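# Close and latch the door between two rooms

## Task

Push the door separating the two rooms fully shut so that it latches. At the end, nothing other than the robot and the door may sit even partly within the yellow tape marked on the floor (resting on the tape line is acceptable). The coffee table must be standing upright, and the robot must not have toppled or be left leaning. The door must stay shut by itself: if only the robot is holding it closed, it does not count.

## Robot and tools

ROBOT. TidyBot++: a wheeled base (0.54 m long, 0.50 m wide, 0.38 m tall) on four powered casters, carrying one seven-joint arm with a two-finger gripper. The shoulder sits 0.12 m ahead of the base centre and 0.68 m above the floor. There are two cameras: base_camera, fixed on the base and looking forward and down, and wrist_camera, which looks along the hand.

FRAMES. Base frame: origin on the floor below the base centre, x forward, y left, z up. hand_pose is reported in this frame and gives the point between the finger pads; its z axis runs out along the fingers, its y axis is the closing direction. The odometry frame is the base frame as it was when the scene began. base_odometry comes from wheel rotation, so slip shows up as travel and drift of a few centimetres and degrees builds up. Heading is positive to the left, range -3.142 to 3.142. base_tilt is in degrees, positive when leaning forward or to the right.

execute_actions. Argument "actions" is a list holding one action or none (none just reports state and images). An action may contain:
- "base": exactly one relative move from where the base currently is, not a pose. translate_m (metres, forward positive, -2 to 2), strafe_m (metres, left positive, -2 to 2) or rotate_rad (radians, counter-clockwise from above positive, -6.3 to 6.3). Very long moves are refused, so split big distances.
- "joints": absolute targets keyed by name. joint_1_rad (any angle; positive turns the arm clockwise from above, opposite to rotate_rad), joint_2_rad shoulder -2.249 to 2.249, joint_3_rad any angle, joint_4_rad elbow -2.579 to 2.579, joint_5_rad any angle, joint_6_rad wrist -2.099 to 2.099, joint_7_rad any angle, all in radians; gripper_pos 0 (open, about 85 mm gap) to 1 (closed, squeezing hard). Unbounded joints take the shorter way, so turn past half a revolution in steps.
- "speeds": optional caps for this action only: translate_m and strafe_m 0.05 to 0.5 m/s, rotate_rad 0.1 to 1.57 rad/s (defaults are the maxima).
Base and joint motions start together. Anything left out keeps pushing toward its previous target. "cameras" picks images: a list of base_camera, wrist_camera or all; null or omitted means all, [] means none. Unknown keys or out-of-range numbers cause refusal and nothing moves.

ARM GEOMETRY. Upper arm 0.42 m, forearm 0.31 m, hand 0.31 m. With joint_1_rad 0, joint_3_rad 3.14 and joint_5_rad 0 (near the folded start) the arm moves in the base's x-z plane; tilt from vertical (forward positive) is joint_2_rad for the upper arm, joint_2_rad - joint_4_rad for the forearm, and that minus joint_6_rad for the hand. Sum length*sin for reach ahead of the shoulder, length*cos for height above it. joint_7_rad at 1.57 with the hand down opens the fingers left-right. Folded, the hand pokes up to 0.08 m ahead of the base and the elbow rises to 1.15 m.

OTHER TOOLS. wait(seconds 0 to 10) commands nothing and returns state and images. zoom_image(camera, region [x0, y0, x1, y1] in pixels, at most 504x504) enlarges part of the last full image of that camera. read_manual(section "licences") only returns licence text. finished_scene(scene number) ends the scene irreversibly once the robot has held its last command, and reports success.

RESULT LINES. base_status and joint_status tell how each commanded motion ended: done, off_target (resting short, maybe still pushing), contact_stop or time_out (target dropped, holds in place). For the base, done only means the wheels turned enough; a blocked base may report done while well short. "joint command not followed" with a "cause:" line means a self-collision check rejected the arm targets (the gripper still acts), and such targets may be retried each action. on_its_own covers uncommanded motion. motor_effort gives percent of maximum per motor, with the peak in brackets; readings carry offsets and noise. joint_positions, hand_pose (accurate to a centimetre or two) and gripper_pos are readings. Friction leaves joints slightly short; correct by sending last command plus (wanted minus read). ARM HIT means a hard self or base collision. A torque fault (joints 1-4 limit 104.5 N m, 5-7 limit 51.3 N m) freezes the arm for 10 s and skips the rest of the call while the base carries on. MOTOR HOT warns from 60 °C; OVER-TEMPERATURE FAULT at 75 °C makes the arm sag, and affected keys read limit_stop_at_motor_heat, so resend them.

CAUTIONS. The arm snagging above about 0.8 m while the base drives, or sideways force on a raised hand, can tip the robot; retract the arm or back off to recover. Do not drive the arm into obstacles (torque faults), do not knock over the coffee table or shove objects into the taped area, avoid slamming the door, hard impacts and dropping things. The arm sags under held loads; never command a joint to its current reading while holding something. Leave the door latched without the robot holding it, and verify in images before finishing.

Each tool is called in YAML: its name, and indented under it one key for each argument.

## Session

execute_actions:
  actions: []

Scene clock: 0.00 s.
base_odometry: x=+0.000 y=+0.000 heading=+0.000 (m, m, rad; odometry frame)
base_tilt: forward=-0.5 right=+0.4 (deg)
base_status: not commanded
joint_positions: joint_1_rad=+0.028 joint_2_rad=-0.375 joint_3_rad=+3.185 joint_4_rad=-2.516 joint_5_rad=+0.038 joint_6_rad=-0.840 joint_7_rad=+1.553 gripper_pos=+0.000
joint_status: not commanded
motor_effort: joint_1_rad=+1 joint_2_rad=+0 joint_3_rad=+0 joint_4_rad=+12 joint_5_rad=+0 joint_6_rad=+1 joint_7_rad=+0 (%)
hand_pose: x=+0.2789 y=-0.0172 z=+0.5964 quat_wxyz=(+0.009, +0.996, -0.032, +0.080) (m; base frame)
pictures: base_camera, wrist_camera
camera_calibration (this result's frames):
wrist_camera: T_world_to_cam=[[-0.0458582, -0.998915, -0.0081214, 0.00665178], [-0.987453, 0.0465588, -0.150893, 0.418537], [0.151107, 0.00109984, -0.988517, 0.678653], [0, 0, 0, 1]] pos_world=[0.311042, -0.0135884, 0.734068]
Images, in order (width x height): base_camera 644x364, wrist_camera 644x476.

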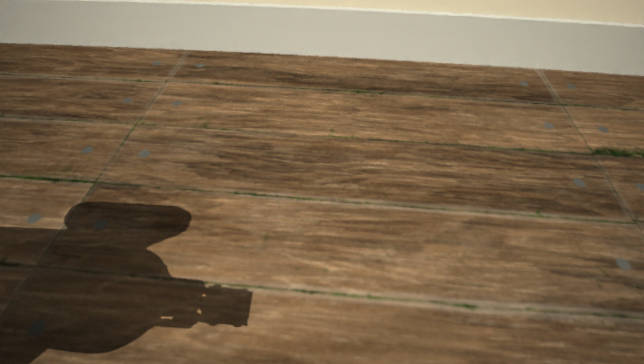

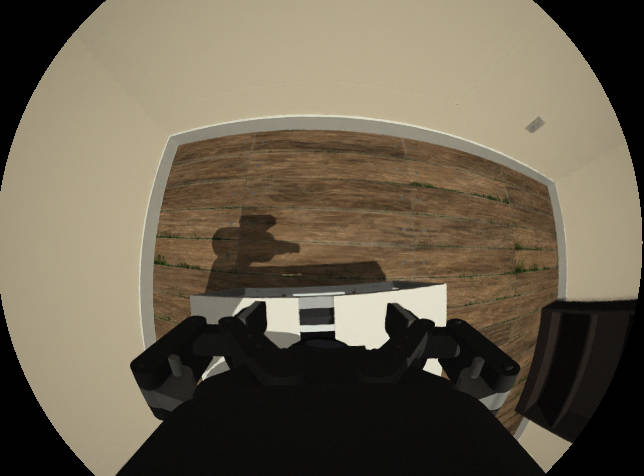

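Similar layout; face the left wall.

execute_actions:
  actions:
    - {"base":{"rotate_rad":1.46},"joints":{"joint_1_rad":-1.57,"joint_4_rad":-1.9,"joint_6_rad":-1.2}}

Scene clock: 6.97 s.
base_odometry: x=+0.000 y=+0.000 heading=+1.459 (m, m, rad; odometry frame)
base_tilt: forward=-0.5 right=+0.3 (deg)
base_status: done
joint_positions: joint_1_rad=-1.552 joint_2_rad=-0.375 joint_3_rad=+3.185 joint_4_rad=-1.911 joint_5_rad=+0.038 joint_6_rad=-1.162 joint_7_rad=+1.553 gripper_pos=+0.000
joint_status: all done
motor_effort: joint_1_rad=+0(1) joint_2_rad=-4(4) joint_3_rad=+0(1) joint_4_rad=+17(17) joint_5_rad=+0(1) joint_6_rad=+3(3) joint_7_rad=+0(0) (%)
hand_pose: x=+0.1479 y=+0.2930 z=+0.8030 quat_wxyz=(-0.144, +0.714, +0.664, +0.166) (m; base frame)
pictures: base_camera, wrist_camera
camera_calibration (this result's frames):
wrist_camera: T_world_to_cam=[[0.998681, -0.0513344, -0.00047844, -0.12602], [-0.0467606, -0.905775, -0.421172, 0.662923], [0.0211873, 0.420639, -0.906981, 0.733155], [0, 0, 0, 1]] pos_world=[0.141319, 0.285596, 0.944102]
Images, in order (width x height): base_camera 644x364, wrist_camera 644x476.

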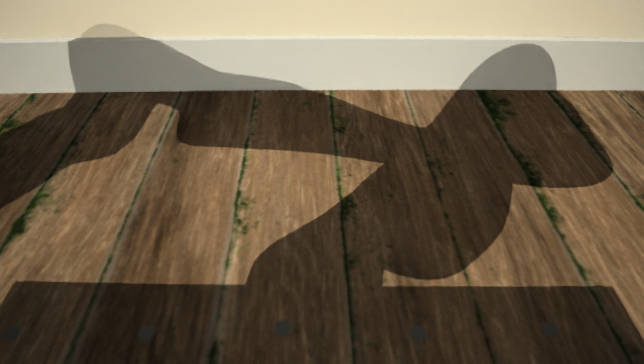

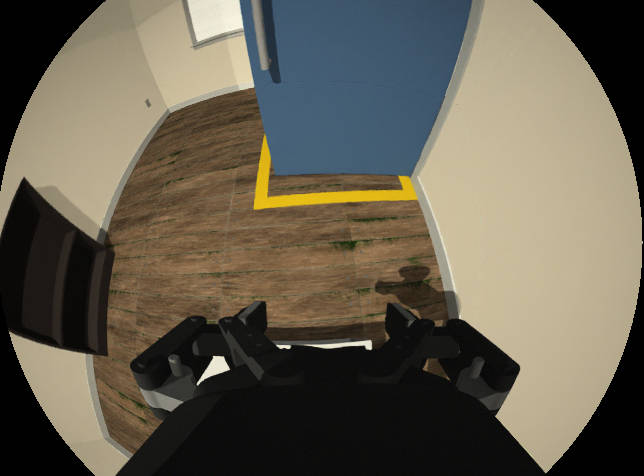

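execute_actions:
  actions:
    - {"base":{"translate_m":-0.65},"joints":{"joint_1_rad":0}}
  cameras: ["wrist_camera"]

execute_actions:
  actions:
    - {"base":{"strafe_m":1.6}}

Scene clock: 16.30 s.
base_odometry: x=-0.071 y=-0.646 heading=+1.460 (m, m, rad; odometry frame)
base_tilt: forward=-0.5 right=+0.3 (deg)
base_status: done
joint_positions: joint_1_rad=-0.018 joint_2_rad=-0.375 joint_3_rad=+3.185 joint_4_rad=-1.910 joint_5_rad=+0.038 joint_6_rad=-1.166 joint_7_rad=+1.553 gripper_pos=+0.000
joint_status: all done
motor_effort: joint_1_rad=+0(0) joint_2_rad=-4(5) joint_3_rad=+0(2) joint_4_rad=+17(17) joint_5_rad=+0(0) joint_6_rad=+4(4) joint_7_rad=+0(0) (%)
hand_pose: x=+0.4120 y=-0.0182 z=+0.8031 quat_wxyz=(+0.012, +0.976, -0.018, +0.218) (m; base frame)
pictures: wrist_camera
camera_calibration (this result's frames):
wrist_camera: T_world_to_cam=[[-0.0152744, -0.999883, -0.000523434, -0.00530525], [-0.907908, 0.0140887, -0.418933, 0.763114], [0.418891, -0.00592372, -0.908017, 0.687731], [0, 0, 0, 1]] pos_world=[0.404671, -0.011982, 0.944162]
Images, in order (width x height): wrist_camera 644x476.

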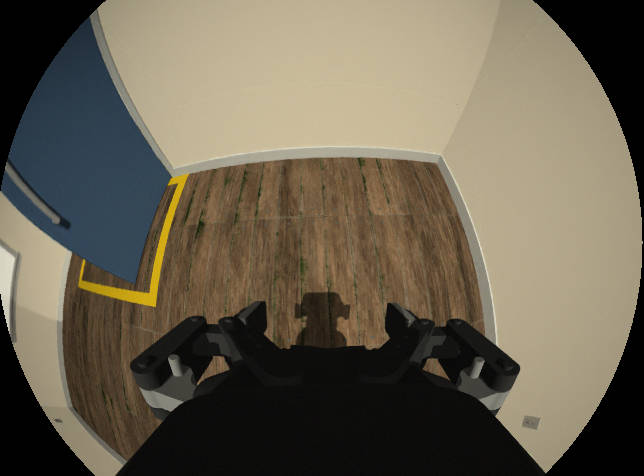

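Scene clock: 20.87 s.
base_odometry: x=-1.662 y=-0.470 heading=+1.460 (m, m, rad; odometry frame)
base_tilt: forward=-0.5 right=+0.3 (deg)
base_status: done
joint_positions: joint_1_rad=-0.017 joint_2_rad=-0.375 joint_3_rad=+3.185 joint_4_rad=-1.910 joint_5_rad=+0.038 joint_6_rad=-1.166 joint_7_rad=+1.553 gripper_pos=+0.000
joint_status: not commanded
motor_effort: joint_1_rad=+0(1) joint_2_rad=-5(6) joint_3_rad=+0(1) joint_4_rad=+17(17) joint_5_rad=+0(1) joint_6_rad=+4(4) joint_7_rad=+0(0) (%)
hand_pose: x=+0.4121 y=-0.0184 z=+0.8032 quat_wxyz=(+0.012, +0.976, -0.018, +0.218) (m; base frame)
pictures: base_camera, wrist_camera
camera_calibration (this result's frames):
wrist_camera: T_world_to_cam=[[-0.0158207, -0.999875, -0.000521743, -0.00524266], [-0.907786, 0.0145823, -0.41918, 0.763386], [0.419135, -0.00615807, -0.907903, 0.687626], [0, 0, 0, 1]] pos_world=[0.4047, -0.0121395, 0.944291]
Images, in order (width x height): base_camera 644x364, wrist_camera 644x476.

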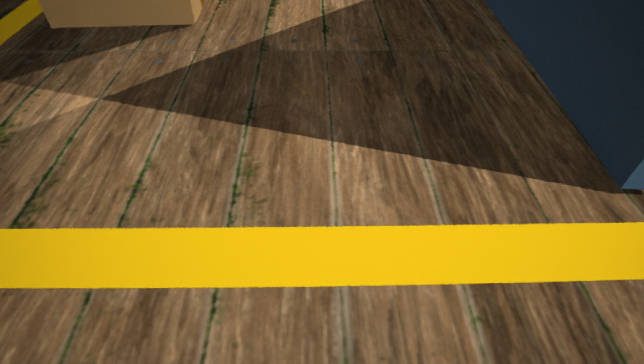

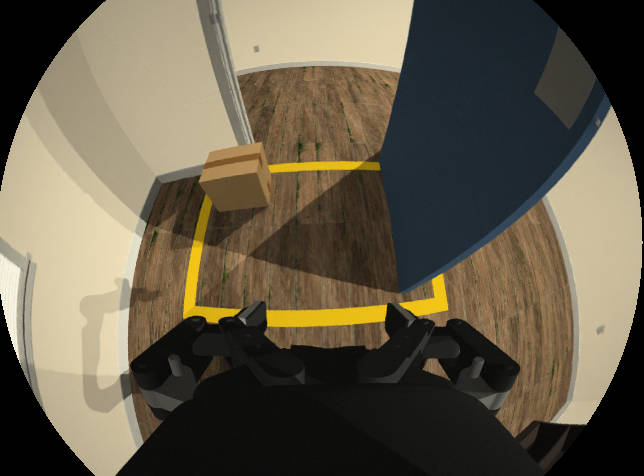

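execute_actions:
  actions:
    - {"base":{"strafe_m":-0.04}}
  cameras: []

execute_actions:
  actions:
    - {"base":{"translate_m":1.04},"joints":{"joint_1_rad":-1.57}}

execute_actions:
  actions:
    - {"base":{"strafe_m":0.51},"speeds":{"strafe_m":0.12}}

Scene clock: 29.37 s.
base_odometry: x=-1.622 y=-0.475 heading=+1.460 (m, m, rad; odometry frame)
base_tilt: forward=-0.5 right=+0.3 (deg)
base_status: done
joint_positions: joint_1_rad=-0.016 joint_2_rad=-0.375 joint_3_rad=+3.185 joint_4_rad=-1.910 joint_5_rad=+0.038 joint_6_rad=-1.166 joint_7_rad=+1.553 gripper_pos=+0.000
joint_status: not commanded
motor_effort: joint_1_rad=-1(0) joint_2_rad=-4(4) joint_3_rad=+0(2) joint_4_rad=+17(17) joint_5_rad=+1(1) joint_6_rad=+4(4) joint_7_rad=+0(0) (%)
hand_pose: x=+0.4121 y=-0.0187 z=+0.8032 quat_wxyz=(+0.012, +0.976, -0.019, +0.218) (m; base frame)
pictures: none
No camera images: the call's "cameras" was empty. Leave "cameras" out to get every camera's image.

Scene clock: 32.80 s.
base_odometry: x=-1.507 y=+0.559 heading=+1.460 (m, m, rad; odometry frame)
base_tilt: forward=-0.5 right=+0.3 (deg)
base_status: done
joint_positions: joint_1_rad=-1.551 joint_2_rad=-0.376 joint_3_rad=+3.185 joint_4_rad=-1.909 joint_5_rad=+0.038 joint_6_rad=-1.167 joint_7_rad=+1.553 gripper_pos=+0.000
joint_status: all done
motor_effort: joint_1_rad=+0(1) joint_2_rad=-4(5) joint_3_rad=+0(1) joint_4_rad=+17(17) joint_5_rad=+1(1) joint_6_rad=+4(4) joint_7_rad=+0(0) (%)
hand_pose: x=+0.1482 y=+0.2918 z=+0.8036 quat_wxyz=(-0.143, +0.715, +0.664, +0.166) (m; base frame)
pictures: base_camera, wrist_camera
camera_calibration (this result's frames):
wrist_camera: T_world_to_cam=[[0.998599, -0.052906, -0.000631219, -0.125877], [-0.0482912, -0.90649, -0.419456, 0.661126], [0.0216196, 0.418899, -0.907775, 0.735277], [0, 0, 0, 1]] pos_world=[0.141731, 0.284638, 0.944701]
Images, in order (width x height): base_camera 644x364, wrist_camera 644x476.

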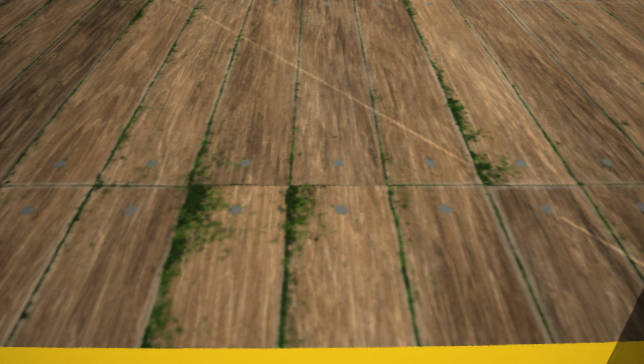

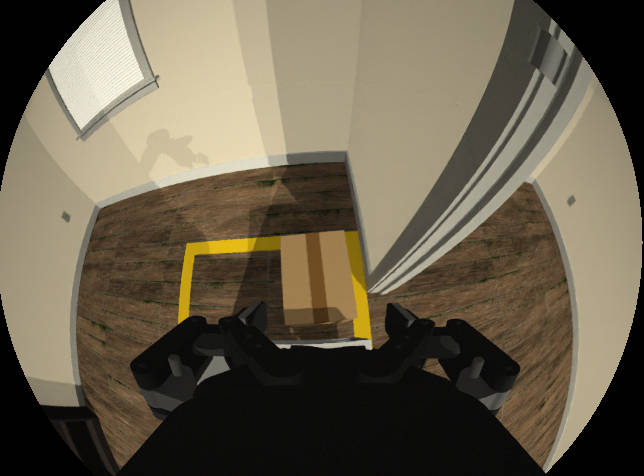

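Scene clock: 37.57 s.
base_odometry: x=-2.014 y=+0.616 heading=+1.460 (m, m, rad; odometry frame)
base_tilt: forward=-0.5 right=+0.3 (deg)
base_status: done
joint_positions: joint_1_rad=-1.551 joint_2_rad=-0.375 joint_3_rad=+3.185 joint_4_rad=-1.909 joint_5_rad=+0.038 joint_6_rad=-1.168 joint_7_rad=+1.553 gripper_pos=+0.000
joint_status: not commanded
motor_effort: joint_1_rad=+0(1) joint_2_rad=-3(7) joint_3_rad=+0(1) joint_4_rad=+17(18) joint_5_rad=+1(1) joint_6_rad=+3(4) joint_7_rad=-1(1) (%)
hand_pose: x=+0.1482 y=+0.2919 z=+0.8033 quat_wxyz=(-0.143, +0.715, +0.664, +0.165) (m; base frame)
pictures: base_camera, wrist_camera
camera_calibration (this result's frames):
wrist_camera: T_world_to_cam=[[0.998608, -0.0527415, -0.00058858, -0.125905], [-0.0481571, -0.90714, -0.418064, 0.660124], [0.0215154, 0.417511, -0.908417, 0.735836], [0, 0, 0, 1]] pos_world=[0.141688, 0.284966, 0.944346]
Images, in order (width x height): base_camera 644x364, wrist_camera 644x476.

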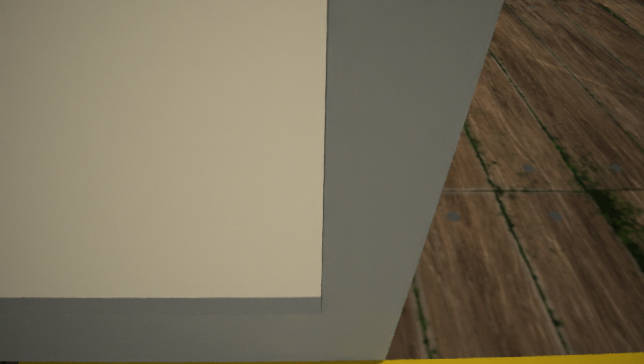

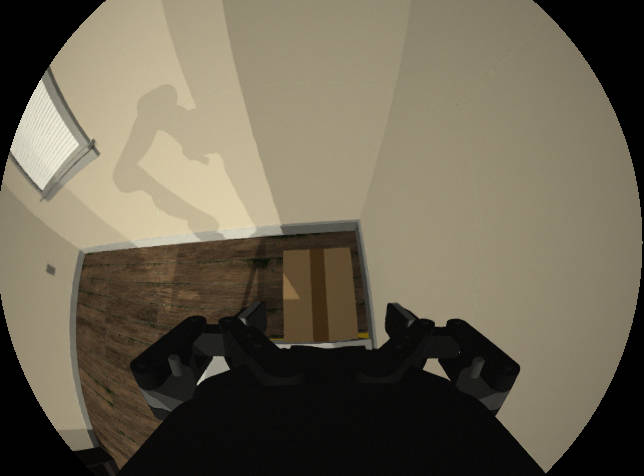

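execute_actions:
  actions:
    - {"base":{"strafe_m":-0.3},"joints":{"joint_1_rad":-3.14,"joint_2_rad":0.05,"joint_4_rad":-1.7}}
  cameras: []

execute_actions:
  actions:
    - {"base":{"translate_m":-0.83}}

execute_actions:
  actions:
    - {"base":{"strafe_m":-0.91}}
  cameras: ["base_camera"]

execute_actions:
  actions:
    - {"base":{"translate_m":0.41}}
  cameras: ["base_camera"]

execute_actions:
  actions:
    - {"base":{"strafe_m":0.58},"speeds":{"strafe_m":0.12}}
  cameras: ["base_camera"]

Scene clock: 49.70 s.
base_odometry: x=-1.716 y=+0.583 heading=+1.460 (m, m, rad; odometry frame)
base_tilt: forward=-0.5 right=+0.4 (deg)
base_status: done
joint_positions: joint_1_rad=-3.124 joint_2_rad=+0.036 joint_3_rad=+3.185 joint_4_rad=-1.713 joint_5_rad=+0.038 joint_6_rad=-1.168 joint_7_rad=+1.553 gripper_pos=+0.000
joint_status: all done
motor_effort: joint_1_rad=+0(1) joint_2_rad=-16(17) joint_3_rad=+0(2) joint_4_rad=+16(18) joint_5_rad=+1(2) joint_6_rad=+2(4) joint_7_rad=+0(1) (%)
hand_pose: x=-0.2743 y=+0.0335 z=+0.7434 quat_wxyz=(-0.112, +0.033, +0.993, +0.022) (m; base frame)
pictures: none
No camera images: the call's "cameras" was empty. Leave "cameras" out to get every camera's image.

Scene clock: 52.73 s.
base_odometry: x=-1.806 y=-0.242 heading=+1.461 (m, m, rad; odometry frame)
base_tilt: forward=-0.5 right=+0.3 (deg)
base_status: done
joint_positions: joint_1_rad=-3.124 joint_2_rad=+0.045 joint_3_rad=+3.185 joint_4_rad=-1.708 joint_5_rad=+0.038 joint_6_rad=-1.169 joint_7_rad=+1.553 gripper_pos=+0.000
joint_status: not commanded
motor_effort: joint_1_rad=+1(1) joint_2_rad=-17(19) joint_3_rad=+0(1) joint_4_rad=+15(16) joint_5_rad=+1(1) joint_6_rad=+2(3) joint_7_rad=-1(0) (%)
hand_pose: x=-0.2764 y=+0.0337 z=+0.7417 quat_wxyz=(-0.109, +0.033, +0.993, +0.022) (m; base frame)
pictures: base_camera, wrist_camera
camera_calibration (this result's frames):
wrist_camera: T_world_to_cam=[[0.0503134, 0.998615, 0.0153731, -0.0248893], [0.976512, -0.0459591, -0.210506, 0.479967], [-0.209508, 0.0256033, -0.977472, 0.797416], [0, 0, 0, 1]] pos_world=[-0.300376, 0.0264972, 0.88087]
Images, in order (width x height): base_camera 644x364, wrist_camera 644x476.

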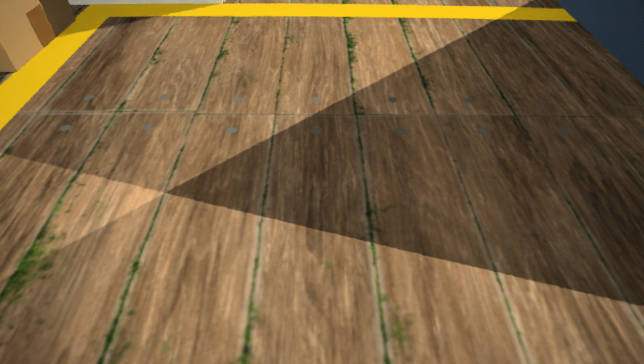

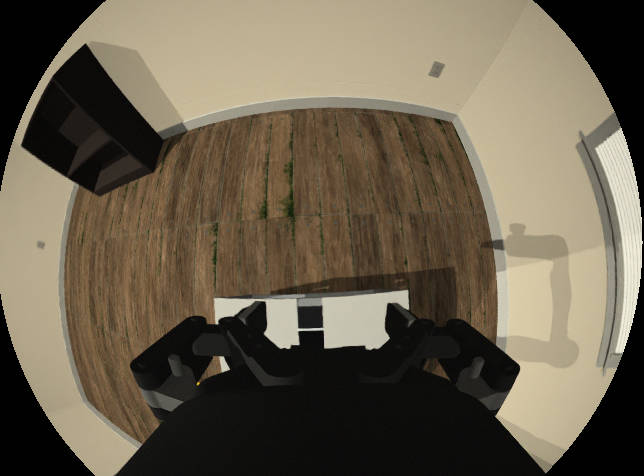

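Scene clock: 55.90 s.
base_odometry: x=-0.902 y=-0.343 heading=+1.460 (m, m, rad; odometry frame)
base_tilt: forward=-0.5 right=+0.4 (deg)
base_status: done
joint_positions: joint_1_rad=-3.129 joint_2_rad=+0.045 joint_3_rad=+3.185 joint_4_rad=-1.707 joint_5_rad=+0.038 joint_6_rad=-1.169 joint_7_rad=+1.553 gripper_pos=+0.000
joint_status: not commanded
motor_effort: joint_1_rad=+0(2) joint_2_rad=-17(18) joint_3_rad=+0(3) joint_4_rad=+16(16) joint_5_rad=+1(0) joint_6_rad=+2(2) joint_7_rad=+0(1) (%)
hand_pose: x=-0.2766 y=+0.0320 z=+0.7418 quat_wxyz=(-0.110, +0.031, +0.993, +0.022) (m; base frame)
pictures: base_camera
Images, in order (width x height): base_camera 644x364.

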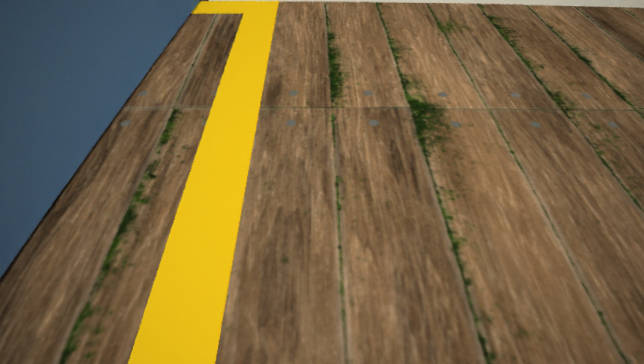

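Scene clock: 58.07 s.
base_odometry: x=-0.856 y=+0.065 heading=+1.460 (m, m, rad; odometry frame)
base_tilt: forward=-0.5 right=+0.3 (deg)
base_status: done
joint_positions: joint_1_rad=-3.129 joint_2_rad=+0.044 joint_3_rad=+3.185 joint_4_rad=-1.707 joint_5_rad=+0.038 joint_6_rad=-1.169 joint_7_rad=+1.553 gripper_pos=+0.000
joint_status: not commanded
motor_effort: joint_1_rad=+0(1) joint_2_rad=-17(19) joint_3_rad=+0(0) joint_4_rad=+16(16) joint_5_rad=+1(1) joint_6_rad=+2(3) joint_7_rad=-1(0) (%)
hand_pose: x=-0.2766 y=+0.0320 z=+0.7426 quat_wxyz=(-0.110, +0.031, +0.993, +0.022) (m; base frame)
pictures: base_camera
Images, in order (width x height): base_camera 644x364.

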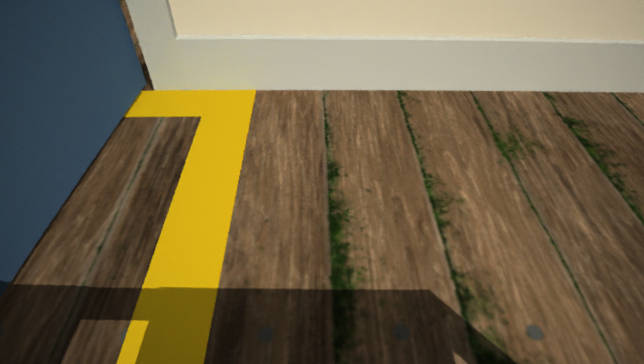

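Scene clock: 63.50 s.
base_odometry: x=-1.433 y=+0.129 heading=+1.460 (m, m, rad; odometry frame)
base_tilt: forward=-0.5 right=+0.3 (deg)
base_status: done
joint_positions: joint_1_rad=-3.130 joint_2_rad=+0.044 joint_3_rad=+3.186 joint_4_rad=-1.706 joint_5_rad=+0.039 joint_6_rad=-1.169 joint_7_rad=+1.553 gripper_pos=+0.000
joint_status: not commanded
motor_effort: joint_1_rad=+0(4) joint_2_rad=-17(20) joint_3_rad=+0(4) joint_4_rad=+15(16) joint_5_rad=+1(3) joint_6_rad=+2(2) joint_7_rad=+0(0) (%)
hand_pose: x=-0.2767 y=+0.0318 z=+0.7424 quat_wxyz=(-0.110, +0.031, +0.993, +0.022) (m; base frame)
pictures: base_camera
Images, in order (width x height): base_camera 644x364.

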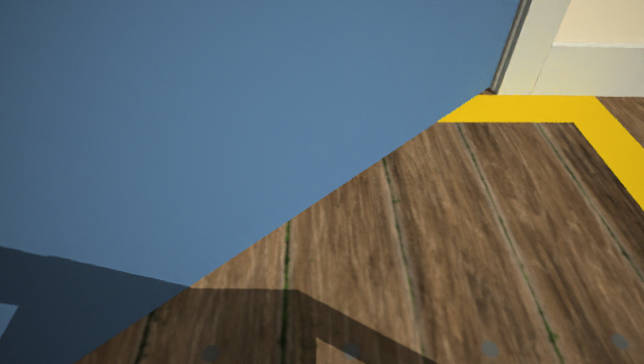

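execute_actions:
  actions:
    - {"base":{"translate_m":0.4},"speeds":{"translate_m":0.12}}
  cameras: []

execute_actions:
  actions:
    - {"base":{"strafe_m":0.2},"speeds":{"strafe_m":0.2},"joints":{"joint_1_rad":-1.9}}

execute_actions:
  actions:
    - {"base":{"translate_m":0.135},"speeds":{"translate_m":0.06}}
  cameras: ["wrist_camera"]

execute_actions:
  actions:
    - {"base":{"translate_m":-0.3}}

Scene clock: 74.73 s.
base_odometry: x=-1.389 y=+0.527 heading=+1.460 (m, m, rad; odometry frame)
base_tilt: forward=-0.5 right=+0.3 (deg)
base_status: done
joint_positions: joint_1_rad=-3.130 joint_2_rad=+0.046 joint_3_rad=+3.186 joint_4_rad=-1.706 joint_5_rad=+0.039 joint_6_rad=-1.170 joint_7_rad=+1.553 gripper_pos=+0.000
joint_status: not commanded
motor_effort: joint_1_rad=+0(2) joint_2_rad=-17(22) joint_3_rad=+0(2) joint_4_rad=+16(16) joint_5_rad=+1(1) joint_6_rad=+2(2) joint_7_rad=+0(0) (%)
hand_pose: x=-0.2768 y=+0.0318 z=+0.7417 quat_wxyz=(-0.109, +0.031, +0.993, +0.022) (m; base frame)
pictures: none
No camera images: the call's "cameras" was empty. Leave "cameras" out to get every camera's image.

Scene clock: 77.23 s.
base_odometry: x=-1.588 y=+0.550 heading=+1.459 (m, m, rad; odometry frame)
base_tilt: forward=-0.5 right=+0.3 (deg)
base_status: done
joint_positions: joint_1_rad=-1.916 joint_2_rad=+0.047 joint_3_rad=+3.186 joint_4_rad=-1.706 joint_5_rad=+0.039 joint_6_rad=-1.170 joint_7_rad=+1.553 gripper_pos=+0.000
joint_status: all done
motor_effort: joint_1_rad=+1(3) joint_2_rad=-17(18) joint_3_rad=+0(3) joint_4_rad=+15(16) joint_5_rad=+1(2) joint_6_rad=+2(2) joint_7_rad=+0(0) (%)
hand_pose: x=+0.0106 y=+0.3821 z=+0.7415 quat_wxyz=(-0.077, +0.592, +0.798, +0.080) (m; base frame)
pictures: base_camera, wrist_camera
camera_calibration (this result's frames):
wrist_camera: T_world_to_cam=[[0.951795, 0.306321, 0.0159121, -0.132708], [0.302772, -0.929926, -0.208727, 0.559237], [-0.0491404, 0.203483, -0.977844, 0.779047], [0, 0, 0, 1]] pos_world=[-0.00472801, 0.402177, 0.880626]
Images, in order (width x height): base_camera 644x364, wrist_camera 644x476.

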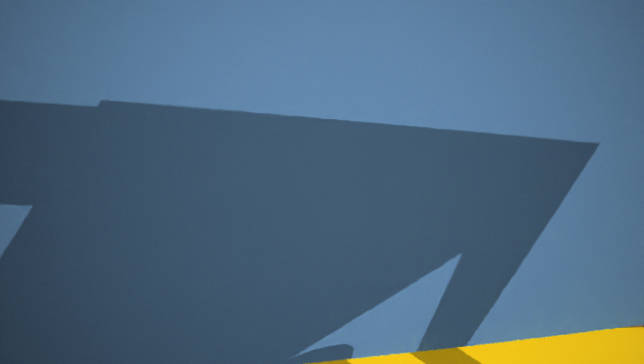

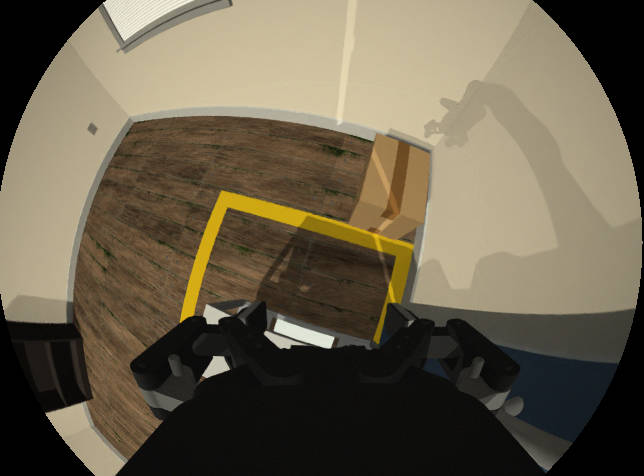

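Scene clock: 82.27 s.
base_odometry: x=-1.575 y=+0.666 heading=+1.460 (m, m, rad; odometry frame)
base_tilt: forward=-0.5 right=+0.3 (deg)
base_status: translate_m time_out (by the wheels' count: +0.117 of +0.135)
joint_positions: joint_1_rad=-1.910 joint_2_rad=+0.047 joint_3_rad=+3.186 joint_4_rad=-1.705 joint_5_rad=+0.039 joint_6_rad=-1.171 joint_7_rad=+1.553 gripper_pos=+0.000
joint_status: not commanded
motor_effort: joint_1_rad=+1(9) joint_2_rad=-17(22) joint_3_rad=+0(8) joint_4_rad=+16(17) joint_5_rad=+1(4) joint_6_rad=+1(4) joint_7_rad=-1(1) (%)
hand_pose: x=+0.0131 y=+0.3827 z=+0.7416 quat_wxyz=(-0.076, +0.594, +0.796, +0.080) (m; base frame)
pictures: wrist_camera
camera_calibration (this result's frames):
wrist_camera: T_world_to_cam=[[0.953692, 0.300349, 0.0161724, -0.133202], [0.297013, -0.931885, -0.208264, 0.559549], [-0.0474811, 0.203423, -0.977939, 0.779187], [0, 0, 0, 1]] pos_world=[-0.00216278, 0.402938, 0.880686]
Images, in order (width x height): wrist_camera 644x476.

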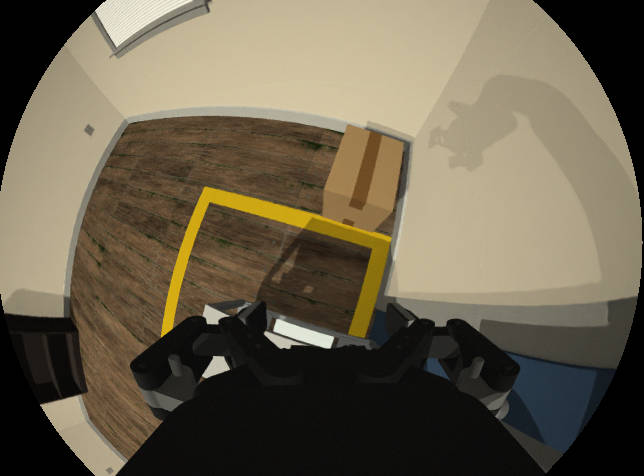

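not run: a stop came earlier in this reply.

execute_actions:
  actions:
    - {"base":{"translate_m":-0.3}}

Scene clock: 88.00 s.
base_odometry: x=-1.608 y=+0.367 heading=+1.461 (m, m, rad; odometry frame)
base_tilt: forward=-0.5 right=+0.3 (deg)
base_status: done
joint_positions: joint_1_rad=-1.906 joint_2_rad=+0.048 joint_3_rad=+3.185 joint_4_rad=-1.705 joint_5_rad=+0.039 joint_6_rad=-1.171 joint_7_rad=+1.553 gripper_pos=+0.000
joint_status: not commanded
motor_effort: joint_1_rad=+0(2) joint_2_rad=-17(20) joint_3_rad=+0(2) joint_4_rad=+15(16) joint_5_rad=+1(1) joint_6_rad=+2(2) joint_7_rad=+0(0) (%)
hand_pose: x=+0.0140 y=+0.3831 z=+0.7413 quat_wxyz=(-0.076, +0.596, +0.796, +0.080) (m; base frame)
pictures: base_camera, wrist_camera
camera_calibration (this result's frames):
wrist_camera: T_world_to_cam=[[0.954459, 0.297906, 0.0161448, -0.133276], [0.294657, -0.932803, -0.207498, 0.559441], [-0.046755, 0.202805, -0.978102, 0.779203], [0, 0, 0, 1]] pos_world=[-0.00120497, 0.403525, 0.880375]
Images, in order (width x height): base_camera 644x364, wrist_camera 644x476.

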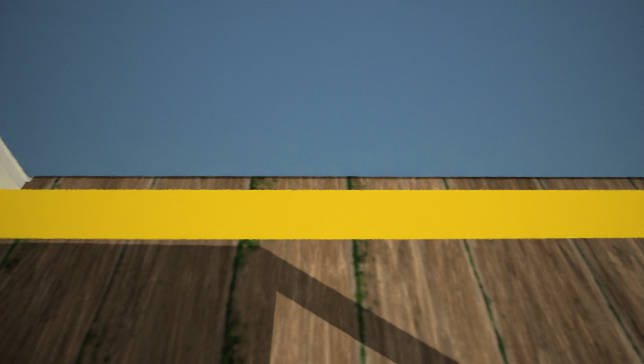

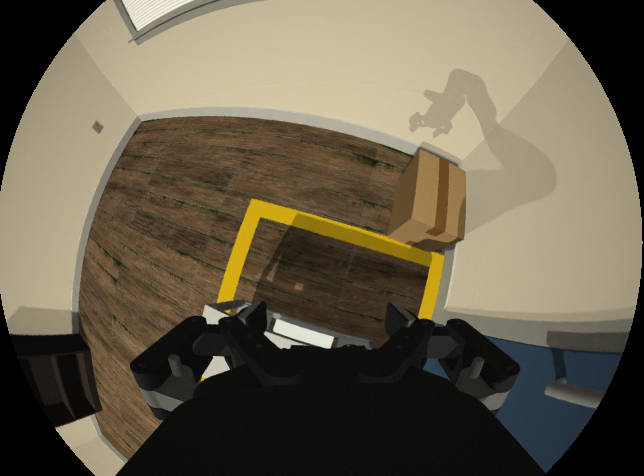

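finished_scene:
  scene: 2

The scene is finished: the task was done.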